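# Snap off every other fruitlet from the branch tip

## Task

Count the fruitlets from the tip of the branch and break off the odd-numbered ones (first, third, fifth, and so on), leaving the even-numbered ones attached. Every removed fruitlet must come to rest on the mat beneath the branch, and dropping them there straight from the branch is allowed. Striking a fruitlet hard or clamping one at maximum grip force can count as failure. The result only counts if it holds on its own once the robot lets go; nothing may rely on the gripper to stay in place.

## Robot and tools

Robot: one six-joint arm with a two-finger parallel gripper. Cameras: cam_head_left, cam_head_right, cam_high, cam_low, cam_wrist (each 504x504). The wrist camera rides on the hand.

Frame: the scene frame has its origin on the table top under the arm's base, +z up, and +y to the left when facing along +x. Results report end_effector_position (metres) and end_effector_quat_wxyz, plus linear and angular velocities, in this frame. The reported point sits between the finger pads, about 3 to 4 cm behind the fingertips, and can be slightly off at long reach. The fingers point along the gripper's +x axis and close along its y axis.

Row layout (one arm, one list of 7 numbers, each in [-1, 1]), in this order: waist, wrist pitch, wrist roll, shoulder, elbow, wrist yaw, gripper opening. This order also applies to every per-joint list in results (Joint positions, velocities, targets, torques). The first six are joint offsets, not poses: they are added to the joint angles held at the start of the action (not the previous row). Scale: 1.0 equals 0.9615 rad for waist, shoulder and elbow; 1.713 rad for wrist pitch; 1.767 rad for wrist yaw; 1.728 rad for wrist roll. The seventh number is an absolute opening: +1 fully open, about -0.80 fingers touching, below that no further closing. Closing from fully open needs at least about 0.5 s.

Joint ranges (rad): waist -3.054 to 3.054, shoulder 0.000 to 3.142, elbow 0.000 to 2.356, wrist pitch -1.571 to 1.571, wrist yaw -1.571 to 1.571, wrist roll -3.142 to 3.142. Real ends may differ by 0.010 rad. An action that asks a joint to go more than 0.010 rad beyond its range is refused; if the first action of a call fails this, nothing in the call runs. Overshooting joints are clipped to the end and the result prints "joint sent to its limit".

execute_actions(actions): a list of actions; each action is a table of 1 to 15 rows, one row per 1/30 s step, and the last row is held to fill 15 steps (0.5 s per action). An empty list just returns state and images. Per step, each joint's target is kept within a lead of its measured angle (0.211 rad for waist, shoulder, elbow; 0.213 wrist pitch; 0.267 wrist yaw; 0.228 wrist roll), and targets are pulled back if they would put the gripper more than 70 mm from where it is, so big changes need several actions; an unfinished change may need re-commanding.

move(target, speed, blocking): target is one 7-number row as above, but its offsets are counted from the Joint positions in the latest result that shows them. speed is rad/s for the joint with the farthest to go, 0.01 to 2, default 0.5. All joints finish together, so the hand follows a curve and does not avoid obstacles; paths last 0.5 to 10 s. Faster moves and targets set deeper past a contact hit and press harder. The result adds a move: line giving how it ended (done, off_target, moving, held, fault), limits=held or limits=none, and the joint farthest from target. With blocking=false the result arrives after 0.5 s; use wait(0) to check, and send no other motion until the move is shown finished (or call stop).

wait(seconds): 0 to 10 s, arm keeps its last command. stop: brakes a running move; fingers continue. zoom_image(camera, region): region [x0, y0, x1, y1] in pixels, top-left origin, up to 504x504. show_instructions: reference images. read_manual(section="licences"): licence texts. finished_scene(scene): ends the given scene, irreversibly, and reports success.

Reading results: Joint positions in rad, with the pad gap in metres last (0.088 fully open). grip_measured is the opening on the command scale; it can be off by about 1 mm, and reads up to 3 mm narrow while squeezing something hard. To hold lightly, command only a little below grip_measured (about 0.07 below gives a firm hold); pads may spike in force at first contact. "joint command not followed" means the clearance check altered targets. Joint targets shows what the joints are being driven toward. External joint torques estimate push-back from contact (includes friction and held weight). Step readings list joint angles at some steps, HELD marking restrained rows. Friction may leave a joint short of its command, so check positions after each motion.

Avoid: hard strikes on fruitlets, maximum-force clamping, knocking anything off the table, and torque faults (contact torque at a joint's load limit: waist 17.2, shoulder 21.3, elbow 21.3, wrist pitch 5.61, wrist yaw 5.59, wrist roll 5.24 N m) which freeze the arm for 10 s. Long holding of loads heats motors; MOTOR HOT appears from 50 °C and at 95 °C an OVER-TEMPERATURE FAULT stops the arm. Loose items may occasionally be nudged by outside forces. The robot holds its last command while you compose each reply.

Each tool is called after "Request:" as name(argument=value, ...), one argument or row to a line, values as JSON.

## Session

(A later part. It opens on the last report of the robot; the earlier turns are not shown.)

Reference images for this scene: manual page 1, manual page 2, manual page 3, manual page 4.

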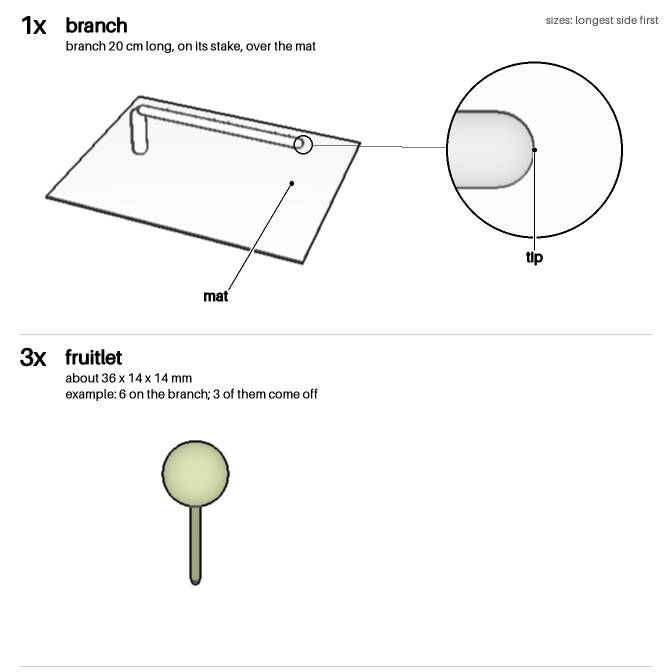

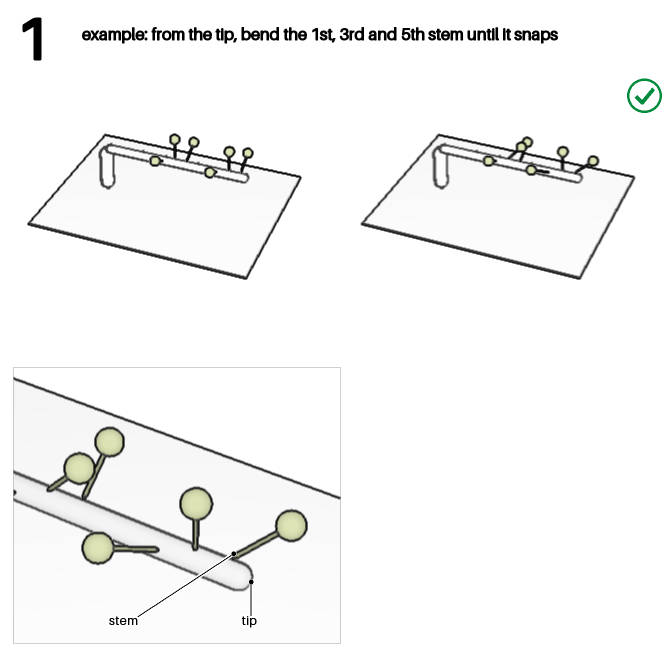

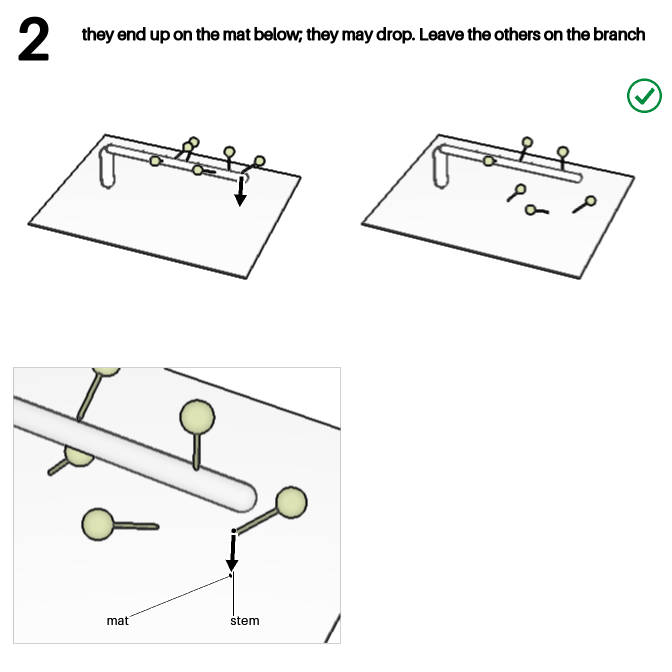

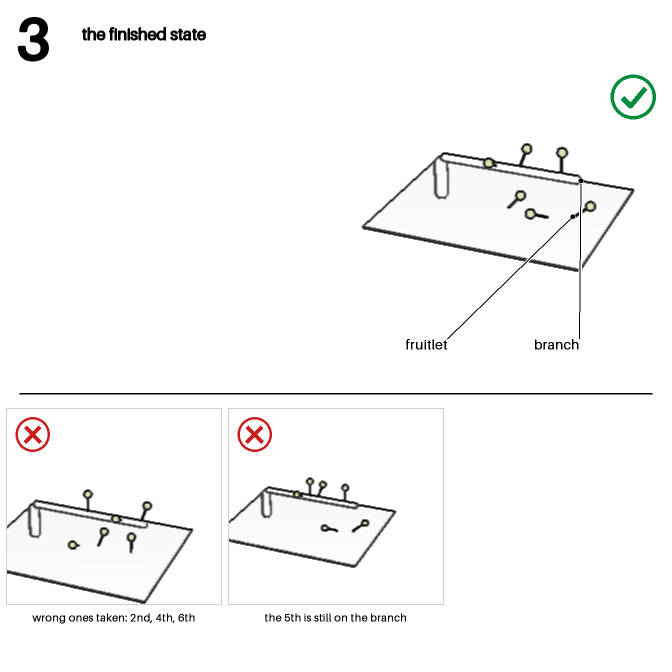

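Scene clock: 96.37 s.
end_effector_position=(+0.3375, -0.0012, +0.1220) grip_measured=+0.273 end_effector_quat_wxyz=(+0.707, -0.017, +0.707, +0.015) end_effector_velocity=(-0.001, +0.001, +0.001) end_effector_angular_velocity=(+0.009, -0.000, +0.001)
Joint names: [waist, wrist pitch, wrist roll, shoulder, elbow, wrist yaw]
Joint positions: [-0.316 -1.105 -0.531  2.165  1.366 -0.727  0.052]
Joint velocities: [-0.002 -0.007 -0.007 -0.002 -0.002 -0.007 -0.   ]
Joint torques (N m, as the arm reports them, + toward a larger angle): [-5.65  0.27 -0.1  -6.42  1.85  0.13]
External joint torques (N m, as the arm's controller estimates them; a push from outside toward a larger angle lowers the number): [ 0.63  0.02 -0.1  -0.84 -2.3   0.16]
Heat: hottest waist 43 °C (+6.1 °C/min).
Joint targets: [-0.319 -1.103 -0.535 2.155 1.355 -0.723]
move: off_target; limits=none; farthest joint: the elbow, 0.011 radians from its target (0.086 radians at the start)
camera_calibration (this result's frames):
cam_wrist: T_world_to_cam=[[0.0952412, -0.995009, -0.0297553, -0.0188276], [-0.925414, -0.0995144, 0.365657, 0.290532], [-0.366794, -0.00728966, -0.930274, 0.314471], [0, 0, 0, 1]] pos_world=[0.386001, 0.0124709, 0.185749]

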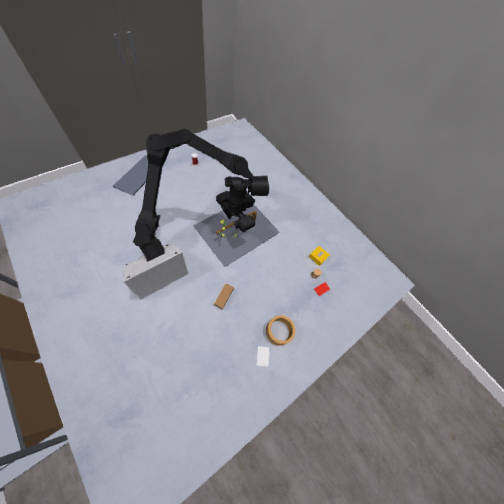

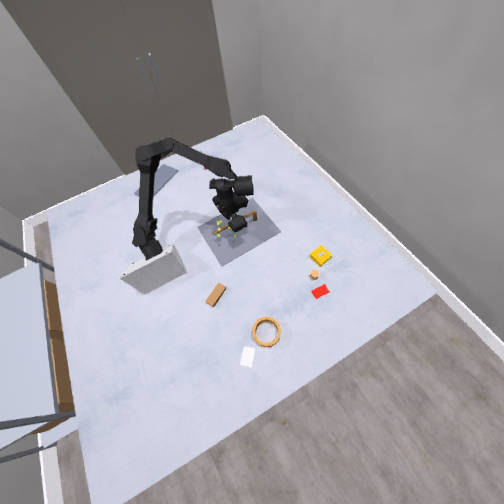

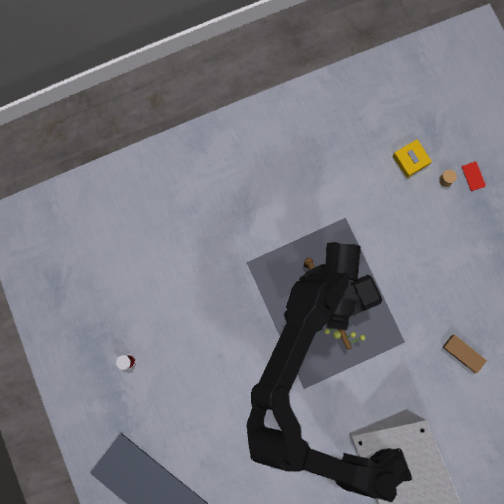

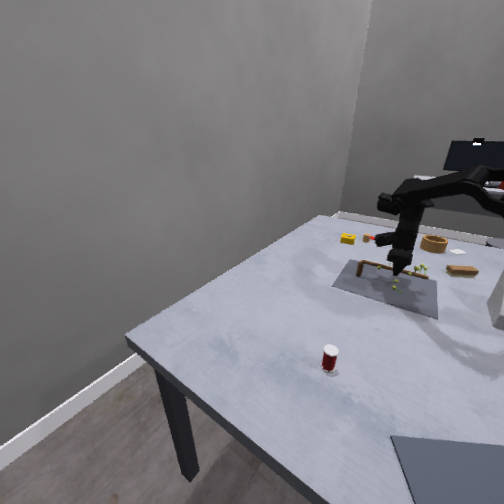

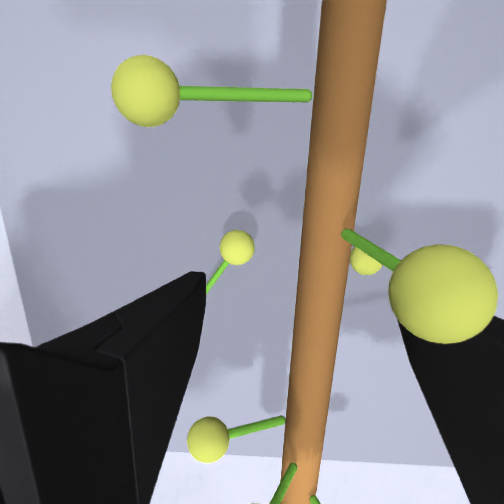

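Request:
move(
  target=[-0.127, -0.045, -0.085, 0.042, 0.024, 0.028, 0.75],
  speed=0.15,
)

Scene clock: 111.23 s.
end_effector_position=(+0.3182, -0.0328, +0.1442) grip_measured=+0.747 end_effector_quat_wxyz=(+0.706, -0.016, +0.708, +0.014) end_effector_velocity=(-0.000, +0.003, -0.000) end_effector_angular_velocity=(+0.023, -0.007, -0.002)
Joint names: [waist, wrist pitch, wrist roll, shoulder, elbow, wrist yaw]
Joint positions: [-0.434 -1.18  -0.675  2.197  1.377 -0.682  0.076]
Joint velocities: [-0.002 -0.007 -0.007  0.002 -0.002 -0.022 -0.   ]
Joint torques (N m, as the arm reports them, + toward a larger angle): [-5.36 -0.01 -0.09 -4.43  4.13  0.12]
External joint torques (N m, as the arm's controller estimates them; a push from outside toward a larger angle lowers the number): [ 0.66 -0.26 -0.09  1.04 -0.23  0.16]
Heat: hottest waist 43 °C (+4.1 °C/min).
Joint targets: [-0.437 -1.182 -0.679 2.205 1.389 -0.678]
move: off_target; limits=none; farthest joint: the elbow, 0.012 radians from its target (0.023 radians at the start)
camera_calibration (this result's frames):
cam_wrist: T_world_to_cam=[[0.0922478, -0.995273, -0.0303572, -0.046764], [-0.924909, -0.096939, 0.367622, 0.260976], [-0.368828, -0.00583471, -0.92948, 0.328354], [0, 0, 0, 1]] pos_world=[0.366799, -0.0193283, 0.207838]

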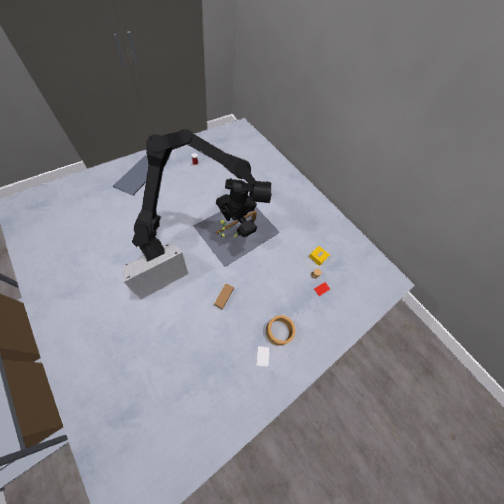

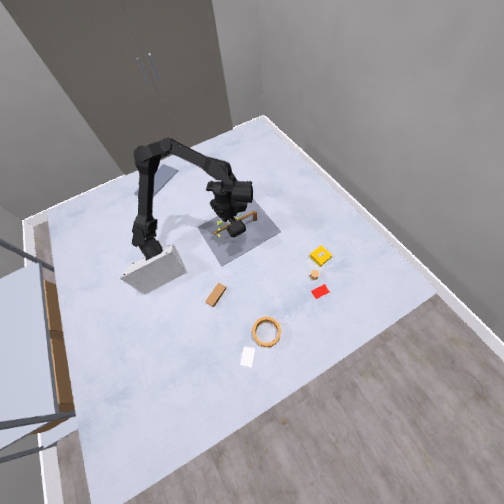

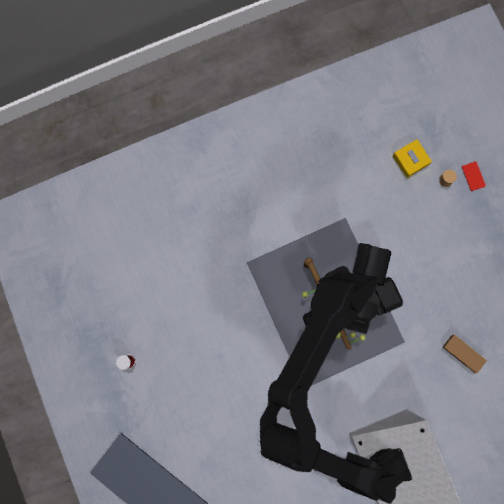

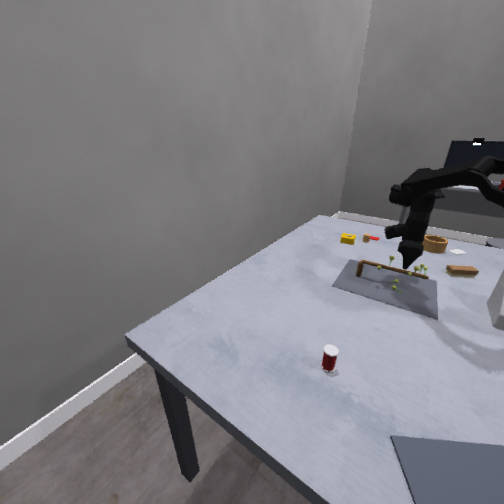

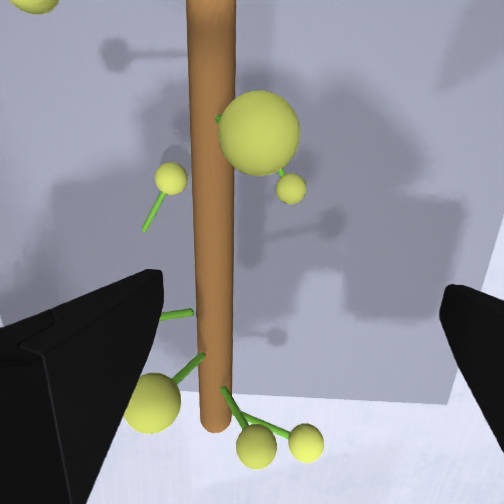

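Request:
move(
  target=[-0.084, 0.0255, -0.052, -0.13, -0.23, 0.021, 0.4],
  speed=0.055,
)

Scene clock: 124.00 s.
end_effector_position=(+0.2685, -0.0347, +0.1448) grip_measured=+0.402 end_effector_quat_wxyz=(+0.707, -0.016, +0.707, +0.014) end_effector_velocity=(-0.003, +0.004, +0.000) end_effector_angular_velocity=(+0.017, +0.007, -0.008)
Joint names: [waist, wrist pitch, wrist roll, shoulder, elbow, wrist yaw]
Joint positions: [-0.512 -1.139 -0.761  2.081  1.168 -0.649  0.059]
Joint velocities: [-0.002 -0.022 -0.007 -0.002 -0.002 -0.007 -0.   ]
Joint torques (N m, as the arm reports them, + toward a larger angle): [-4.61  0.27 -0.09 -5.35  2.1   0.12]
External joint torques (N m, as the arm's controller estimates them; a push from outside toward a larger angle lowers the number): [ 0.46  0.03 -0.1  -0.75 -2.33  0.16]
Heat: hottest waist 43 °C (+2.0 °C/min).
Joint targets: [-0.515 -1.136 -0.765 2.072 1.156 -0.645]
move: off_target; limits=none; farthest joint: the elbow, 0.012 radians from its target (0.221 radians at the start)
camera_calibration (this result's frames):
cam_wrist: T_world_to_cam=[[0.0918032, -0.995341, -0.0294773, -0.044075], [-0.925782, -0.0962152, 0.36561, 0.215196], [-0.366743, -0.00627462, -0.930301, 0.31008], [0, 0, 0, 1]] pos_world=[0.31699, -0.0212189, 0.208491]

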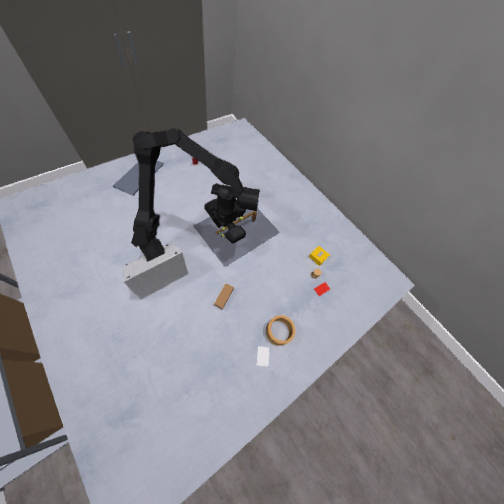

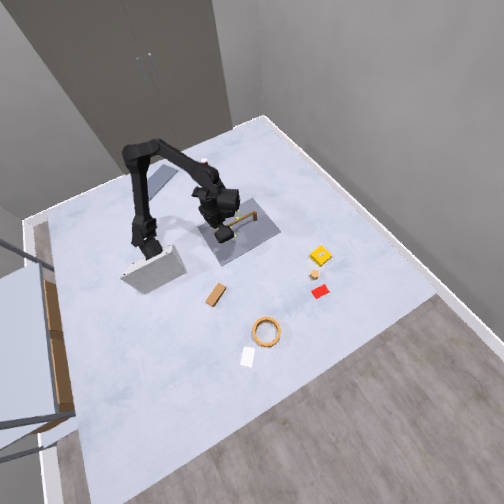

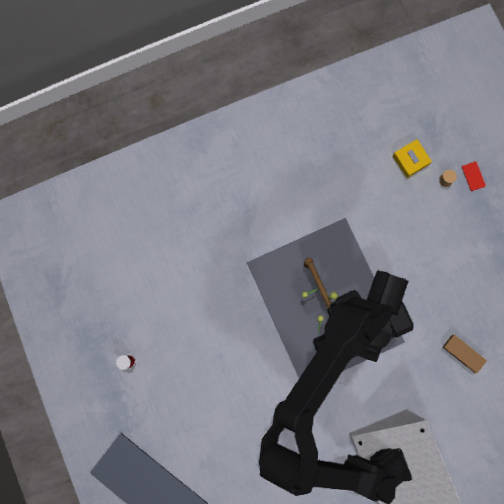

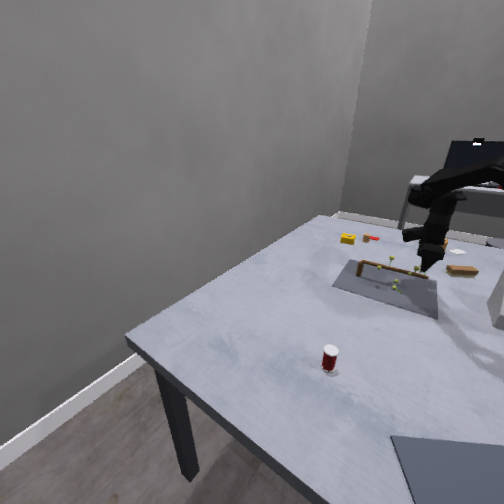

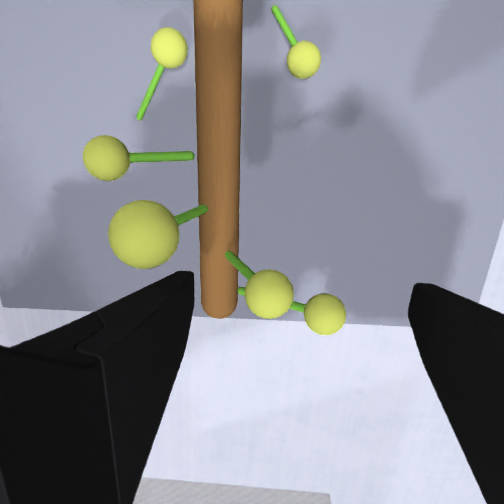

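Request:
move(
  target=[-0.051, -0.064, -0.031, -0.014, 0.086, 0.014, 0.35],
  speed=0.2,
)

Request:
move(
  target=[0.053, -0.0095, 0.033, 0.04, 0.093, -0.015, 0.35],
  speed=0.12,
)

Scene clock: 141.87 s.
end_effector_position=(+0.2672, -0.0339, +0.1685) grip_measured=+0.352 end_effector_quat_wxyz=(+0.707, -0.015, +0.707, +0.014) end_effector_velocity=(-0.004, +0.002, +0.000) end_effector_angular_velocity=(+0.020, +0.005, -0.014)
Joint names: [waist, wrist pitch, wrist roll, shoulder, elbow, wrist yaw]
Joint positions: [-0.557 -1.246 -0.811  2.075  1.237 -0.628  0.056]
Joint velocities: [-0.007 -0.022 -0.007  0.002 -0.002 -0.007 -0.   ]
Joint torques (N m, as the arm reports them, + toward a larger angle): [-4.58  0.   -0.1  -5.16  4.36  0.12]
External joint torques (N m, as the arm's controller estimates them; a push from outside toward a larger angle lowers the number): [ 0.43 -0.24 -0.11 -0.7  -0.16  0.17]
Heat: hottest waist 42 °C (+0.0 °C/min).
Joint targets: [-0.561 -1.248 -0.815 2.067 1.250 -0.624]
move: off_target; limits=none; farthest joint: the elbow, 0.014 radians from its target (0.084 radians at the start)
camera_calibration (this result's frames):
cam_wrist: T_world_to_cam=[[0.0901337, -0.995421, -0.0318227, -0.0416615], [-0.925701, -0.0955213, 0.365997, 0.205343], [-0.367361, -0.0035304, -0.930072, 0.331962], [0, 0, 0, 1]] pos_world=[0.315792, -0.0206841, 0.232268]

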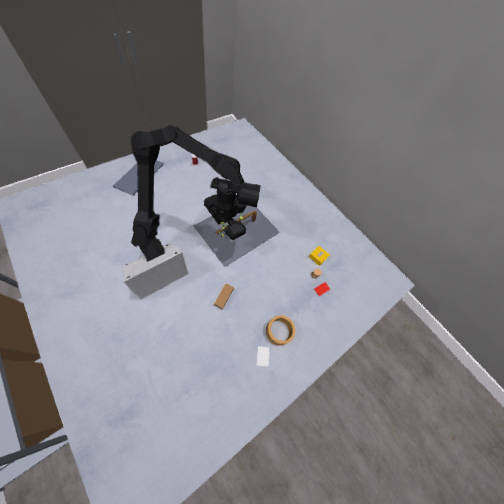

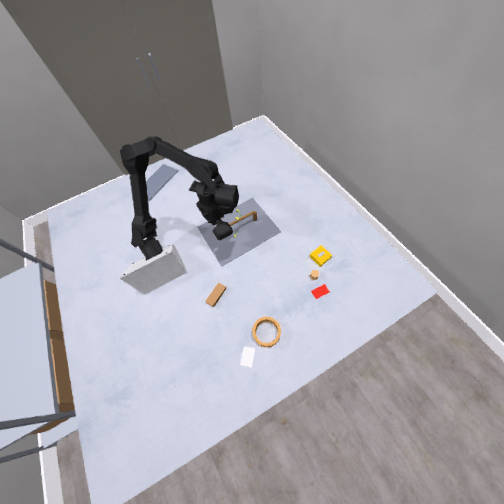

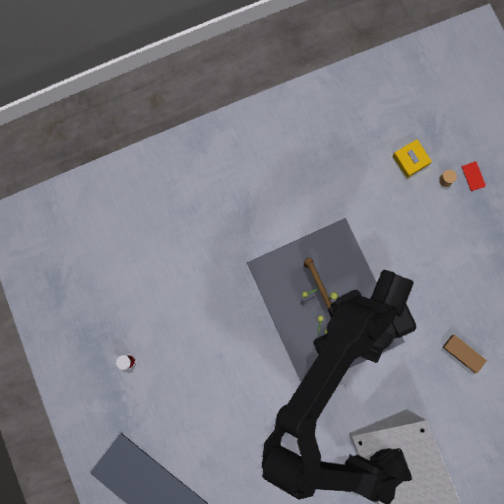

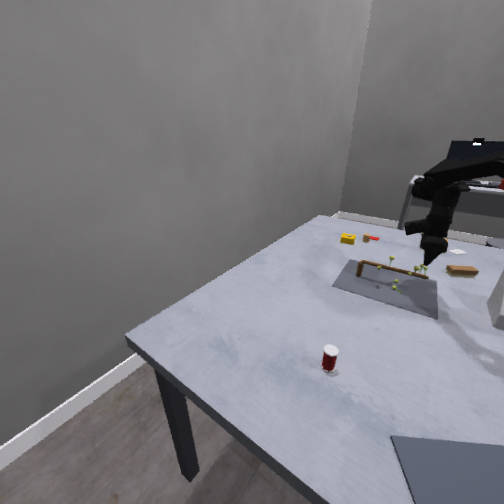

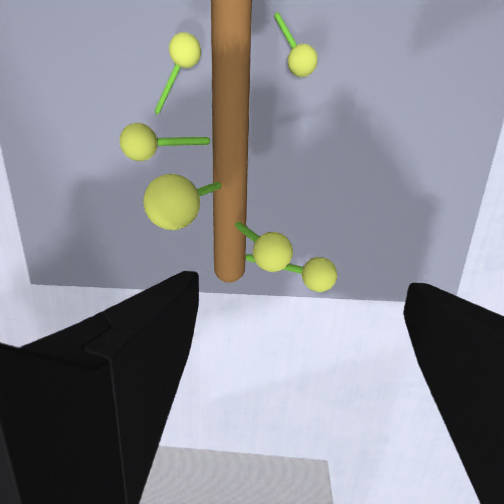

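Scene clock: 143.00 s.
end_effector_position=(+0.2887, -0.0269, +0.1680) grip_measured=+0.352 end_effector_quat_wxyz=(+0.707, -0.015, +0.707, +0.014) end_effector_velocity=(-0.001, +0.001, -0.001) end_effector_angular_velocity=(+0.012, +0.001, -0.016)
Joint names: [waist, wrist pitch, wrist roll, shoulder, elbow, wrist yaw]
Joint positions: [-0.508 -1.26  -0.758  2.106  1.314 -0.651  0.056]
Joint velocities: [-0.002 -0.007  0.007  0.002 -0.002 -0.007 -0.   ]
Joint torques (N m, as the arm reports them, + toward a larger angle): [-4.48  0.    0.12 -3.82  4.26 -0.2 ]
External joint torques (N m, as the arm's controller estimates them; a push from outside toward a larger angle lowers the number): [ 0.87 -0.25  0.12  0.97 -0.21 -0.16]
Heat: hottest waist 42 °C (+0.0 °C/min).
Joint targets: [-0.506 -1.262 -0.754 2.113 1.327 -0.655]
move: off_target; limits=none; farthest joint: the elbow, 0.013 radians from its target (0.089 radians at the start)
camera_calibration (this result's frames):
cam_wrist: T_world_to_cam=[[0.0905217, -0.995404, -0.0312478, -0.0368571], [-0.925387, -0.0956675, 0.366752, 0.225911], [-0.368056, -0.00428269, -0.929794, 0.33951], [0, 0, 0, 1]] pos_world=[0.337351, -0.0136213, 0.231669]

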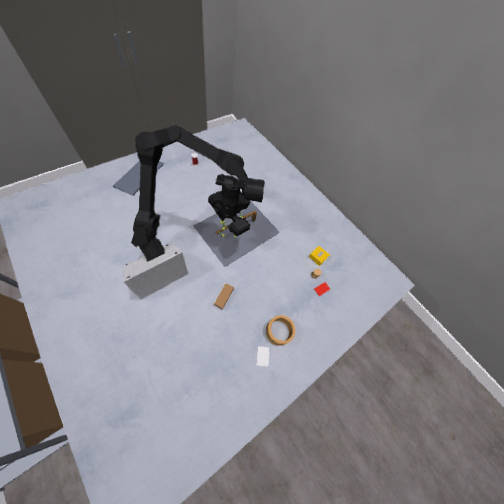

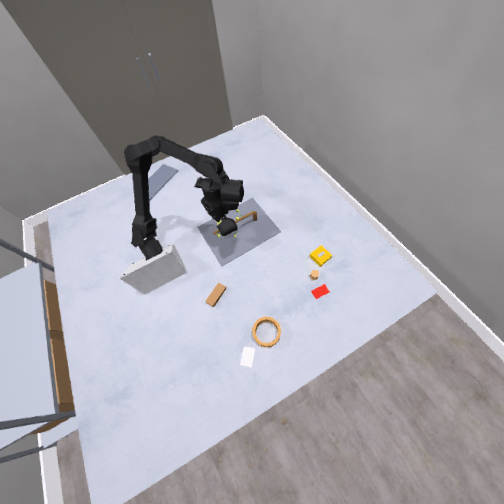

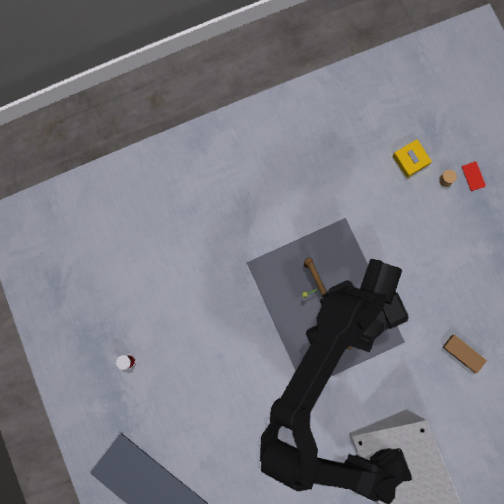

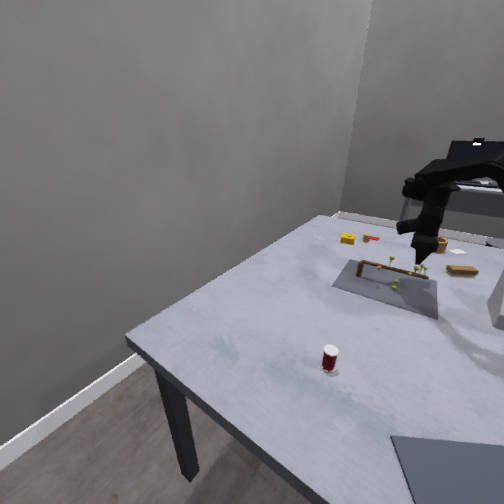

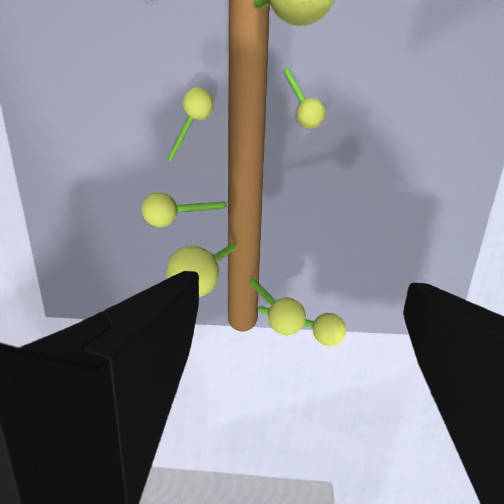

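Request:
move(
  target=[0.021, -0.007, 0.014, 0.037, 0.065, -0.006, 0.33],
  speed=0.1,
)

Request:
move(
  target=[0.039, 0.052, 0.025, 0.008, -0.078, -0.011, 0.33],
  speed=0.06,
)

Scene clock: 149.77 s.
end_effector_position=(+0.3001, -0.0264, +0.1681) grip_measured=+0.332 end_effector_quat_wxyz=(+0.706, -0.016, +0.708, +0.014) end_effector_velocity=(-0.002, +0.003, +0.002) end_effector_angular_velocity=(+0.014, +0.004, +0.010)
Joint names: [waist, wrist pitch, wrist roll, shoulder, elbow, wrist yaw]
Joint positions: [-0.49  -1.27  -0.737  2.133  1.363 -0.657  0.055]
Joint velocities: [-0.002 -0.022 -0.022 -0.002  0.002 -0.007 -0.   ]
Joint torques (N m, as the arm reports them, + toward a larger angle): [-4.66 -0.01  0.09 -4.    4.3  -0.2 ]
External joint torques (N m, as the arm's controller estimates them; a push from outside toward a larger angle lowers the number): [ 0.91 -0.26  0.09  1.05 -0.18 -0.15]
Heat: hottest waist 42 °C (+0.0 °C/min).
Joint targets: [-0.488 -1.272 -0.733 2.141 1.376 -0.661]
move: off_target; limits=none; farthest joint: the elbow, 0.013 radians from its target (0.063 radians at the start)
camera_calibration (this result's frames):
cam_wrist: T_world_to_cam=[[0.0904791, -0.995451, -0.0298377, -0.0376151], [-0.924682, -0.0950973, 0.368672, 0.235971], [-0.369832, -0.00576674, -0.929081, 0.34416], [0, 0, 0, 1]] pos_world=[0.348883, -0.0130191, 0.231634]

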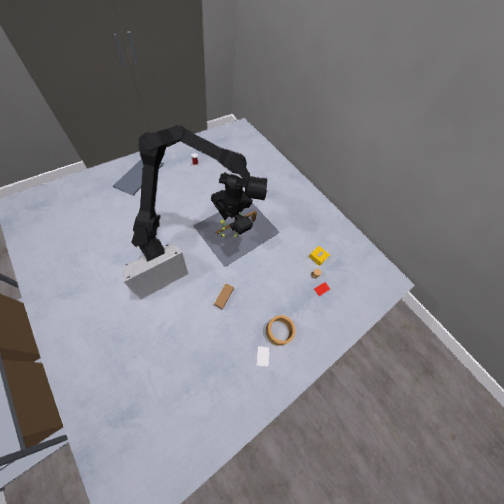

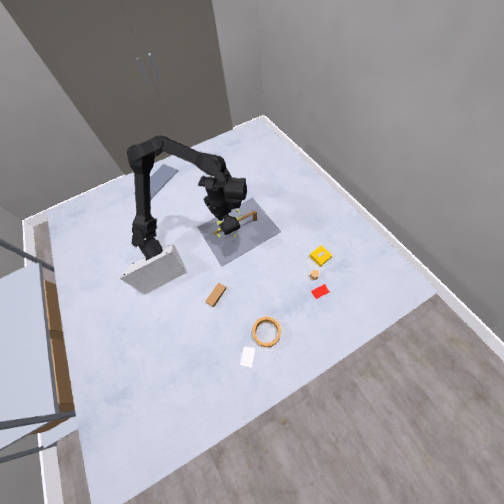

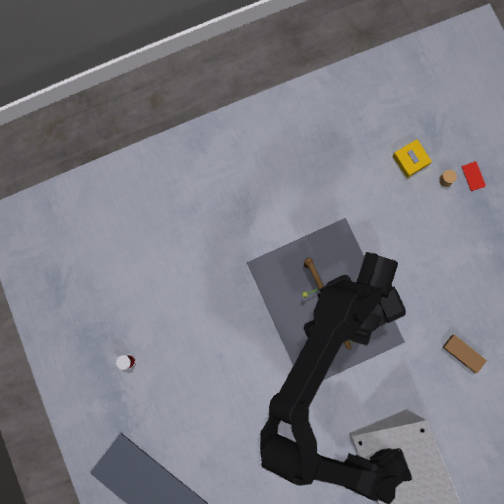

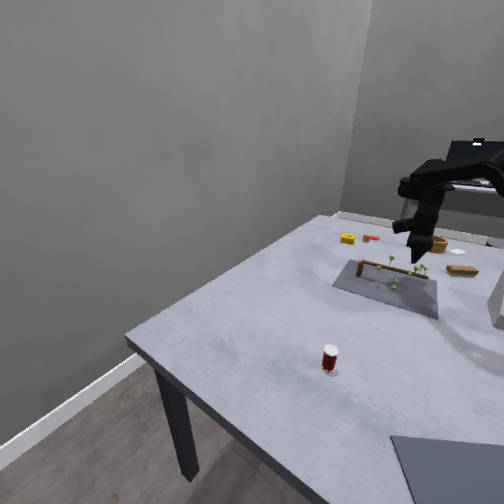

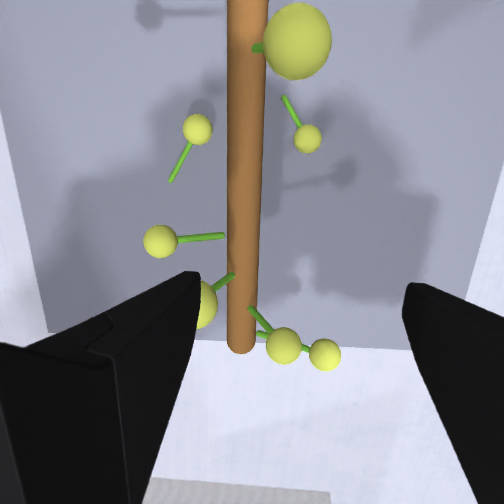

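Scene clock: 151.60 s.
end_effector_position=(+0.2997, -0.0265, +0.1479) grip_measured=+0.332 end_effector_quat_wxyz=(+0.705, -0.016, +0.708, +0.014) end_effector_velocity=(-0.001, +0.006, +0.002) end_effector_angular_velocity=(+0.026, -0.005, +0.010)
Joint names: [waist, wrist pitch, wrist roll, shoulder, elbow, wrist yaw]
Joint positions: [-0.454 -1.183 -0.697  2.133  1.299 -0.672  0.055]
Joint velocities: [-0.002 -0.022 -0.022 -0.007 -0.002 -0.022 -0.   ]
Joint torques (N m, as the arm reports them, + toward a larger angle): [-4.68  0.26  0.11 -4.1   1.98 -0.19]
External joint torques (N m, as the arm's controller estimates them; a push from outside toward a larger angle lowers the number): [ 0.93  0.03  0.11  1.07 -2.44 -0.14]
Heat: hottest waist 42 °C (+0.0 °C/min).
Joint targets: [-0.452 -1.181 -0.694 2.141 1.288 -0.676]
move: off_target; limits=none; farthest joint: the elbow, 0.011 radians from its target (0.075 radians at the start)
camera_calibration (this result's frames):
cam_wrist: T_world_to_cam=[[0.0904256, -0.995437, -0.0304762, -0.0381022], [-0.924107, -0.0952759, 0.370065, 0.2426], [-0.37128, -0.00530011, -0.928506, 0.325593], [0, 0, 0, 1]] pos_world=[0.34852, -0.0130888, 0.211376]

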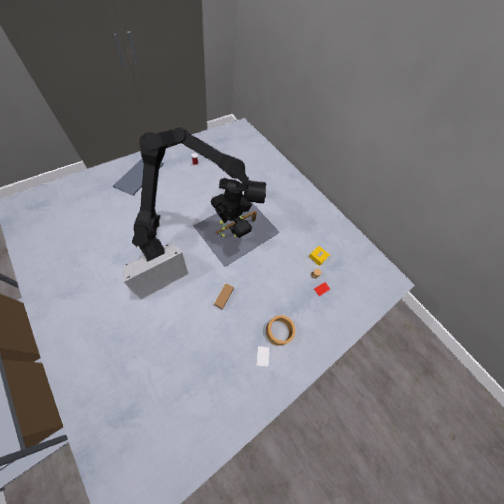

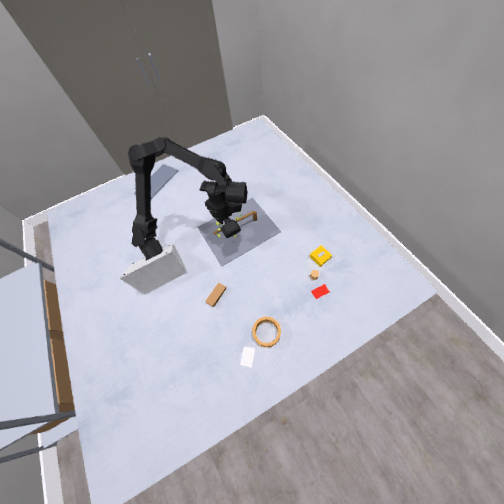

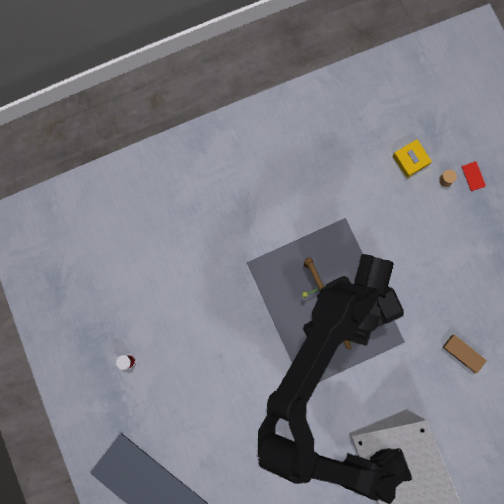

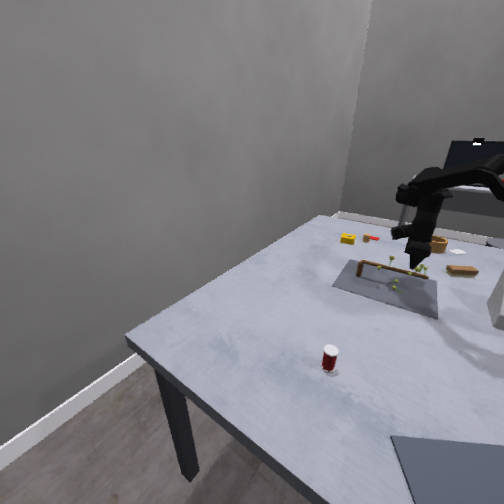

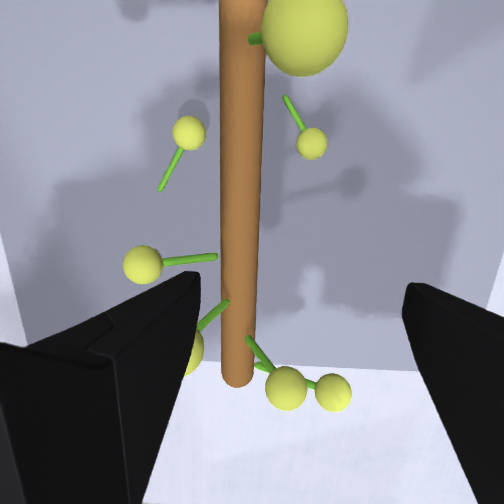

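Request:
move(
  target=[-0.018, 0.062, -0.011, -0.077, -0.192, 0.004, 0.25],
  speed=0.055,
)

Scene clock: 158.87 s.
end_effector_position=(+0.2707, -0.0277, +0.1310) grip_measured=+0.252 end_effector_quat_wxyz=(+0.707, -0.017, +0.706, +0.015) end_effector_velocity=(+0.000, +0.001, +0.001) end_effector_angular_velocity=(+0.002, -0.011, +0.010)
Joint names: [waist, wrist pitch, wrist roll, shoulder, elbow, wrist yaw]
Joint positions: [-0.468 -1.079 -0.713  2.068  1.126 -0.67   0.051]
Joint velocities: [-0.002  0.007 -0.007 -0.007 -0.007 -0.007 -0.   ]
Joint torques (N m, as the arm reports them, + toward a larger angle): [-4.62  0.28 -0.09 -5.37  2.02  0.12]
External joint torques (N m, as the arm's controller estimates them; a push from outside toward a larger angle lowers the number): [ 0.48  0.03 -0.09 -0.8  -2.29  0.16]
Heat: hottest waist 42 °C (-1.0 °C/min).
Joint targets: [-0.471 -1.077 -0.717 2.059 1.115 -0.666]
move: off_target; limits=none; farthest joint: the elbow, 0.012 radians from its target (0.185 radians at the start)
camera_calibration (this result's frames):
cam_wrist: T_world_to_cam=[[0.0936676, -0.995157, -0.0298247, -0.0381896], [-0.925924, -0.0980827, 0.364753, 0.223015], [-0.365911, -0.00655008, -0.930627, 0.297902], [0, 0, 0, 1]] pos_world=[0.319078, -0.0141794, 0.194751]

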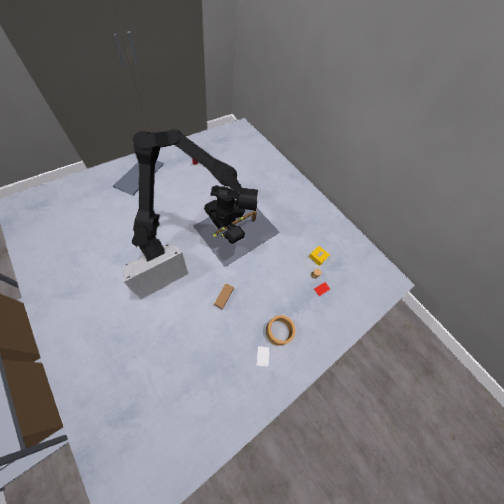

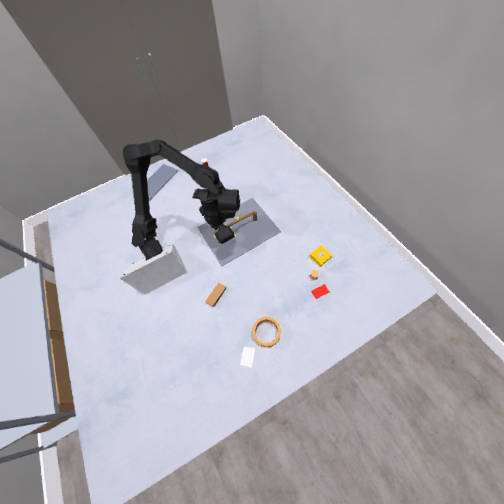

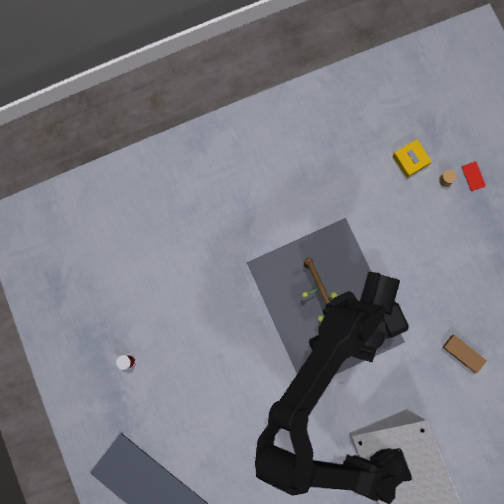

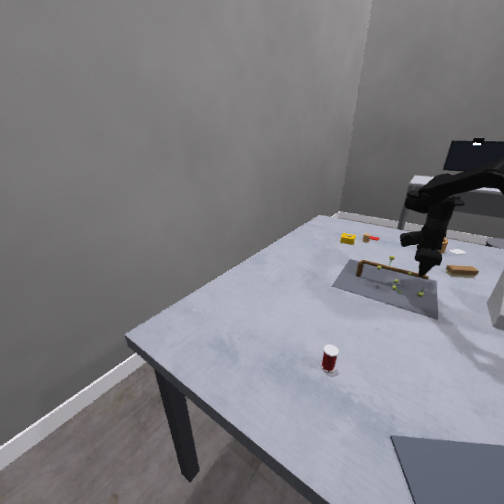

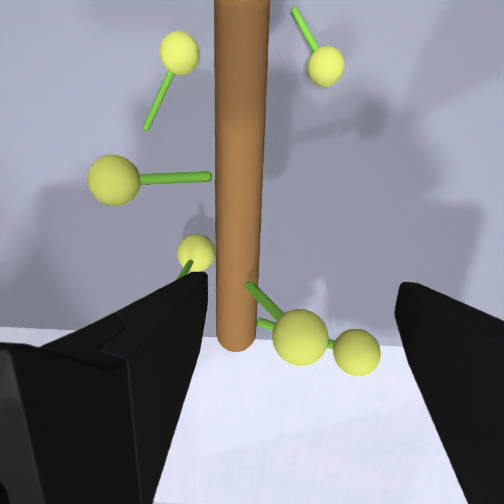

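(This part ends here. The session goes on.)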